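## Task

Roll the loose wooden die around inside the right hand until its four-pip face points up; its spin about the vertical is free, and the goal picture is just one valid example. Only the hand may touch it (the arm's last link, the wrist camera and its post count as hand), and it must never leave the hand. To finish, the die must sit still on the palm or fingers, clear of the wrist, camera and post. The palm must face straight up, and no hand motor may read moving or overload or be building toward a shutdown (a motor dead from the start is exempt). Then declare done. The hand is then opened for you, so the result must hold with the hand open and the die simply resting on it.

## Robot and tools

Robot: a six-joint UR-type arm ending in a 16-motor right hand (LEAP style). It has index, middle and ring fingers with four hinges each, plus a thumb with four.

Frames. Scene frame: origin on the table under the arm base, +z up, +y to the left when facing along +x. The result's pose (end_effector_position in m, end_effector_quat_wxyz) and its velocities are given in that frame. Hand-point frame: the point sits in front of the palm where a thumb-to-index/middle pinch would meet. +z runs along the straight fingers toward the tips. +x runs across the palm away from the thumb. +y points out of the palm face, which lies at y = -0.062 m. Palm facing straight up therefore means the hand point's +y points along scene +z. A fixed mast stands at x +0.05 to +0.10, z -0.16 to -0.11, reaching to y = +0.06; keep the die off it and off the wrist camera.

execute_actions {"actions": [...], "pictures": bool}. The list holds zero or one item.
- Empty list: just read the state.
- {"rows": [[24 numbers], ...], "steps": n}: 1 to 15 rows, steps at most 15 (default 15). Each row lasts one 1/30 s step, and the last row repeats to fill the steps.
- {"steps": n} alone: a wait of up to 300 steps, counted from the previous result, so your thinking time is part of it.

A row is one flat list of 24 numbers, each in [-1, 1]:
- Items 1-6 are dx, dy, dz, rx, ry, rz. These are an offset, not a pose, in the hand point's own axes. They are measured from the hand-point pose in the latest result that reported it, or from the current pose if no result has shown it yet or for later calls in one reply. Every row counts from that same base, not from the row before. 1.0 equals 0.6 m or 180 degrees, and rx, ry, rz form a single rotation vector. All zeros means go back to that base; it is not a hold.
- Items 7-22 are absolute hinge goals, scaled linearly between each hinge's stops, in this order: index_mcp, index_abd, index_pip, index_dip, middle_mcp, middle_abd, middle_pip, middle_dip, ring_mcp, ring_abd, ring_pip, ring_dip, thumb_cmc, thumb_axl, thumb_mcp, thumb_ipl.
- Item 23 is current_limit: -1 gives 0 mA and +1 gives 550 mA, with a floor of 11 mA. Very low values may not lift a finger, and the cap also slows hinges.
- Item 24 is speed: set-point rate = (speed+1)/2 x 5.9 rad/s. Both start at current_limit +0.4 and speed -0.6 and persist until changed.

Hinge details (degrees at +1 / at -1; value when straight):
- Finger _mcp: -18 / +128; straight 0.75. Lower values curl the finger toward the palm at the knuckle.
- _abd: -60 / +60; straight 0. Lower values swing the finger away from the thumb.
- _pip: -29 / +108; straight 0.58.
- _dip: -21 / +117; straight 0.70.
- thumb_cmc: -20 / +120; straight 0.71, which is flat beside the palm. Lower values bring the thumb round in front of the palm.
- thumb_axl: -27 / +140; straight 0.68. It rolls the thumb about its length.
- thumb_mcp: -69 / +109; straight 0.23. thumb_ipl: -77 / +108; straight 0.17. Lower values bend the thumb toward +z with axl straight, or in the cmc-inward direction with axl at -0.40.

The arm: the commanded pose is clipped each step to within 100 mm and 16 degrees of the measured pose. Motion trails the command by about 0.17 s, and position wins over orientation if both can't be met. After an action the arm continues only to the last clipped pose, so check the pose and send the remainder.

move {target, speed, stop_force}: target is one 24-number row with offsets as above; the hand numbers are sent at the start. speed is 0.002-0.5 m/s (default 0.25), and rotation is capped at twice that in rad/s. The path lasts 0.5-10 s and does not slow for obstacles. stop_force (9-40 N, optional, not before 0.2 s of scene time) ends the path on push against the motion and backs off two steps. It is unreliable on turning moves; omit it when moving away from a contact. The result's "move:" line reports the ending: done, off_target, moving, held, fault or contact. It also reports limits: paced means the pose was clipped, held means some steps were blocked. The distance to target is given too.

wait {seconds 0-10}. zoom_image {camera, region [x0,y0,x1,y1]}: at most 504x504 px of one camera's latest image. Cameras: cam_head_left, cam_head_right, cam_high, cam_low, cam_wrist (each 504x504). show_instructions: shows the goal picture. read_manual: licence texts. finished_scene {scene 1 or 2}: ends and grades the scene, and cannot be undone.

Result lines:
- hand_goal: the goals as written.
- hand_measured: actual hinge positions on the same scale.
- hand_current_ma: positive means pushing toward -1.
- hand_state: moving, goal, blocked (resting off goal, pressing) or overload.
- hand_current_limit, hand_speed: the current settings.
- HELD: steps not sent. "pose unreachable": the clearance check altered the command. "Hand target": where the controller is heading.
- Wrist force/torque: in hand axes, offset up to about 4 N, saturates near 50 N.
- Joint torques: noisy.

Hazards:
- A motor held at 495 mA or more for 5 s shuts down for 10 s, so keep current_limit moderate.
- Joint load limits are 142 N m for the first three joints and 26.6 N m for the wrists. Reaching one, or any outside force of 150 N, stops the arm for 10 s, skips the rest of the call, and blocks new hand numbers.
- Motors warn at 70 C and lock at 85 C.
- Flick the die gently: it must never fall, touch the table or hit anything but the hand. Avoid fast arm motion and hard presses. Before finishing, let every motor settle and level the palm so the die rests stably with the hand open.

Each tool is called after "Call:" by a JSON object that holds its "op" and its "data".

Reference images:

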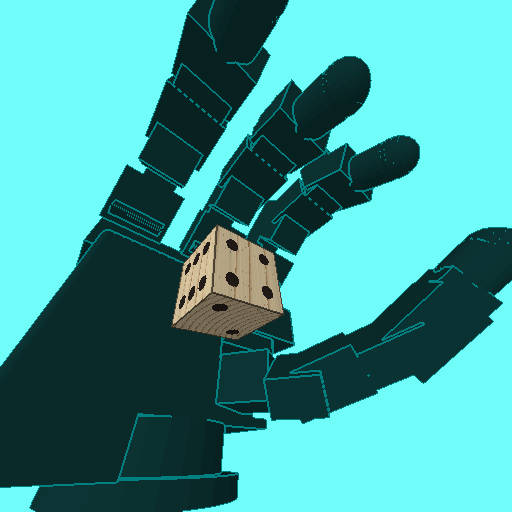

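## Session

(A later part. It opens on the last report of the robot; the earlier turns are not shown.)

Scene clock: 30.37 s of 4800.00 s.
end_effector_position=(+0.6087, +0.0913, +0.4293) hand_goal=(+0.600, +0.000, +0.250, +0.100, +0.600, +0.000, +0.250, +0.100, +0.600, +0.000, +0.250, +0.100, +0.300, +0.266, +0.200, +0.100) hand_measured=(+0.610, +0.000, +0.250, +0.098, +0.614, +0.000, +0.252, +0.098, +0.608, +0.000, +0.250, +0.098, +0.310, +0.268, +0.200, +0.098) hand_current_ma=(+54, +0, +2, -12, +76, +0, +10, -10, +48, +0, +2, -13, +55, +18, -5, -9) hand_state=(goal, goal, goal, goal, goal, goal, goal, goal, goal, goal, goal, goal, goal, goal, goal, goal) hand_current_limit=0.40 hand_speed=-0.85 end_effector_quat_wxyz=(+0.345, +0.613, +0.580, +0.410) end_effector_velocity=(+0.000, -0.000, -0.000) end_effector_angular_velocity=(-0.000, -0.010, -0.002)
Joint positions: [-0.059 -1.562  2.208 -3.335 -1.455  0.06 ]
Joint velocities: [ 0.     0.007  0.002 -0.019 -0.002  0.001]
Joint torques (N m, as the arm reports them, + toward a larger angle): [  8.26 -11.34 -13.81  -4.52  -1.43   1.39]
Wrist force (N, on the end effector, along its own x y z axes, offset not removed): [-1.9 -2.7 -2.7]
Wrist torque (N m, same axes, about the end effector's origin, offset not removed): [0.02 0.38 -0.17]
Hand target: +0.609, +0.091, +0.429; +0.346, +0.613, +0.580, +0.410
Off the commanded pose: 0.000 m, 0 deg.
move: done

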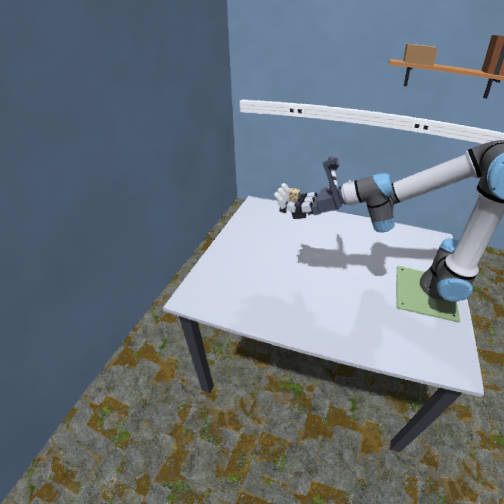

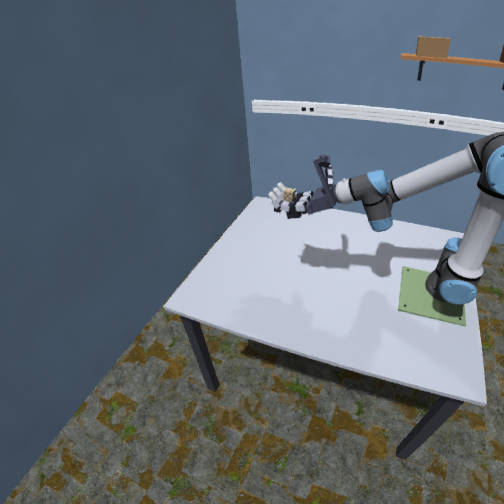

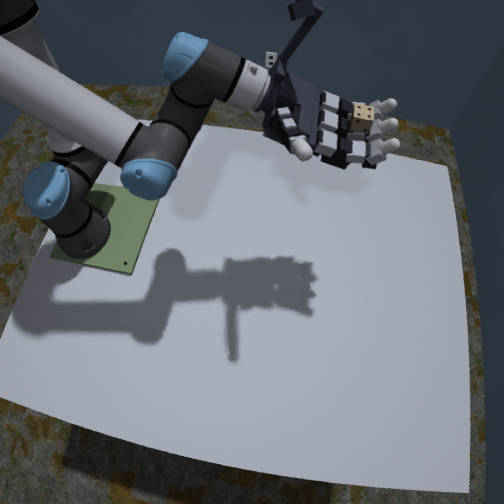

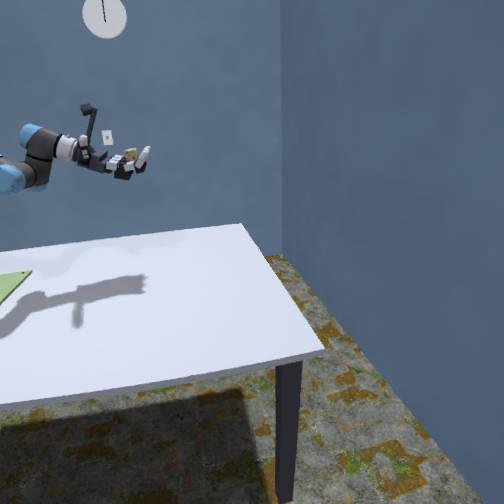

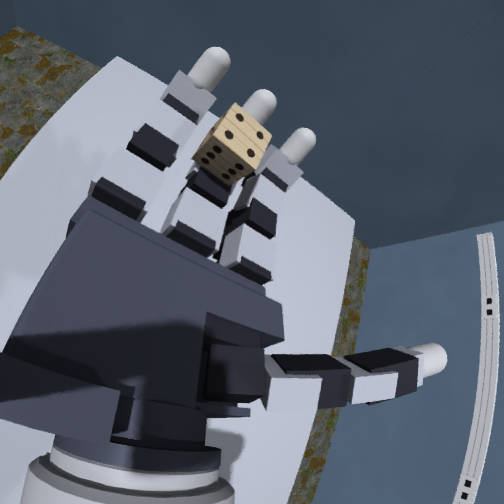

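Call:
{"op": "move", "data": {"target": [0,0,0,-0.14,-0.01,-0.031,0.74,0,0.52,0.5,0.74,0,0.52,0.5,0.74,0,0.52,0.5,0.3,0.266,0.2,0.1,0.4,-0.85], "speed": 0.12}}

Call:
{"op": "zoom_image", "data": {"camera": "cam_head_left", "region": [260,140,380,260]}}

Scene clock: 33.83 s of 4800.00 s.
end_effector_position=(+0.6086, +0.0913, +0.4292) hand_goal=(+0.740, +0.000, +0.520, +0.500, +0.740, +0.000, +0.520, +0.500, +0.740, +0.000, +0.520, +0.500, +0.300, +0.266, +0.200, +0.100) hand_measured=(+0.750, +0.000, +0.520, +0.498, +0.754, +0.000, +0.522, +0.498, +0.748, +0.000, +0.520, +0.498, +0.310, +0.268, +0.200, +0.098) hand_current_ma=(+58, +0, +3, -11, +74, +0, +6, -12, +52, +0, +3, -13, +55, +18, +4, -9) hand_state=(goal, goal, goal, goal, goal, goal, goal, goal, goal, goal, goal, goal, goal, goal, goal, goal) hand_current_limit=0.40 hand_speed=-0.85 end_effector_quat_wxyz=(+0.499, +0.501, +0.501, +0.499) end_effector_velocity=(+0.000, +0.000, +0.000) end_effector_angular_velocity=(-0.002, -0.013, -0.001)
Joint positions: [-0.044 -1.199  2.176 -4.106 -1.517  0.003]
Joint velocities: [ 0.     0.011 -0.006 -0.018 -0.001 -0.002]
Joint torques (N m, as the arm reports them, + toward a larger angle): [  8.43 -19.71 -21.55  -3.66  -1.49  -1.6 ]
Wrist force (N, on the end effector, along its own x y z axes, offset not removed): [-2.9 0.5 -0.2]
Wrist torque (N m, same axes, about the end effector's origin, offset not removed): [0.18 0.50 -0.15]
Hand target: +0.609, +0.091, +0.429; +0.499, +0.501, +0.501, +0.500
Off the commanded pose: 0.000 m, 0 deg.
move: done

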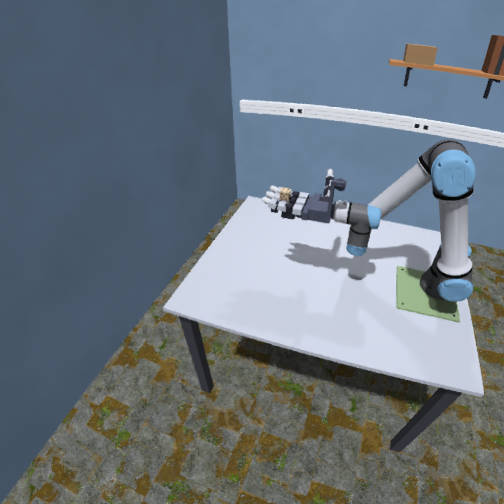

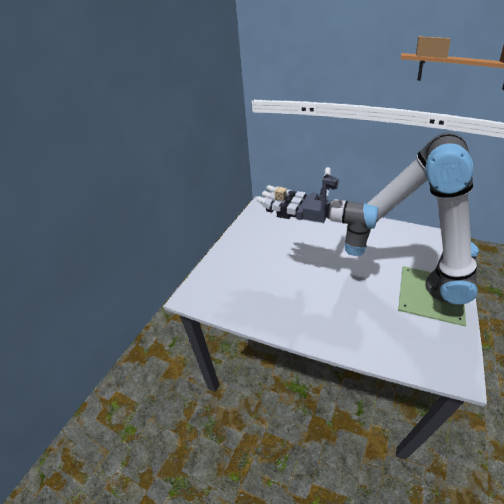

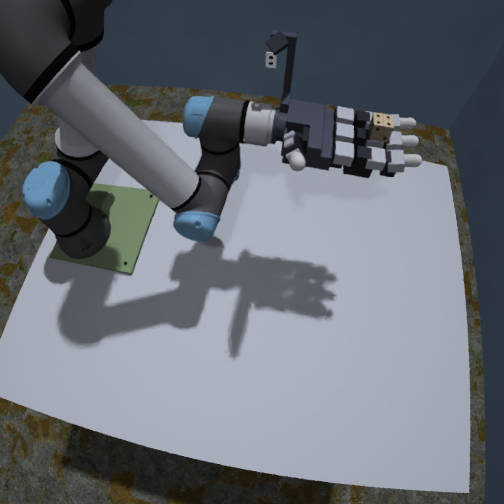

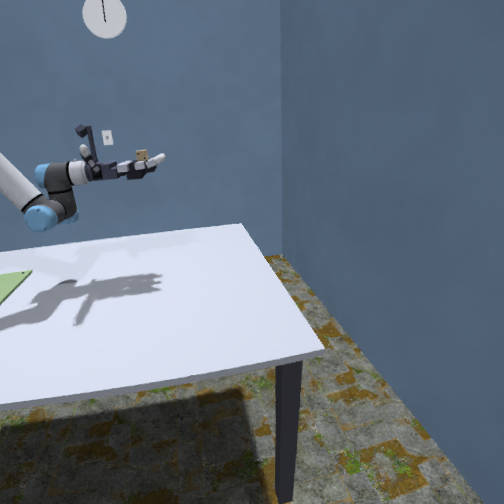

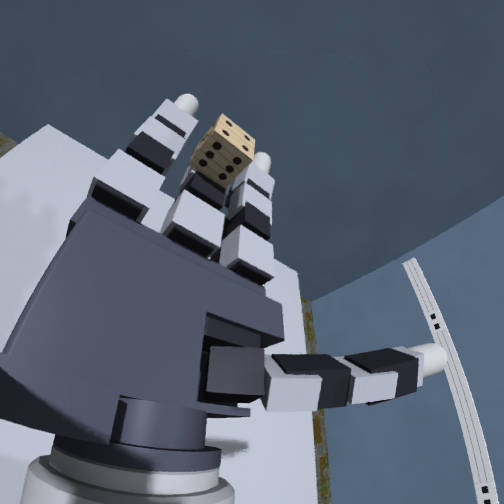

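Region (260, 140, 380, 260) of cam_head_left's 504x504 image, scaled by 4.200, with more detail than that image has.

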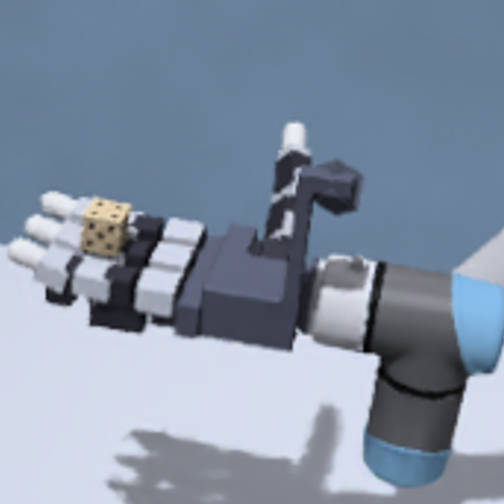

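The die is lying flat on the middle finger with four on top, the palm is level, and the hand is nearly open.

Call:
{"op": "finished_scene", "data": {"scene": 1}}

The scene is finished: the task was done.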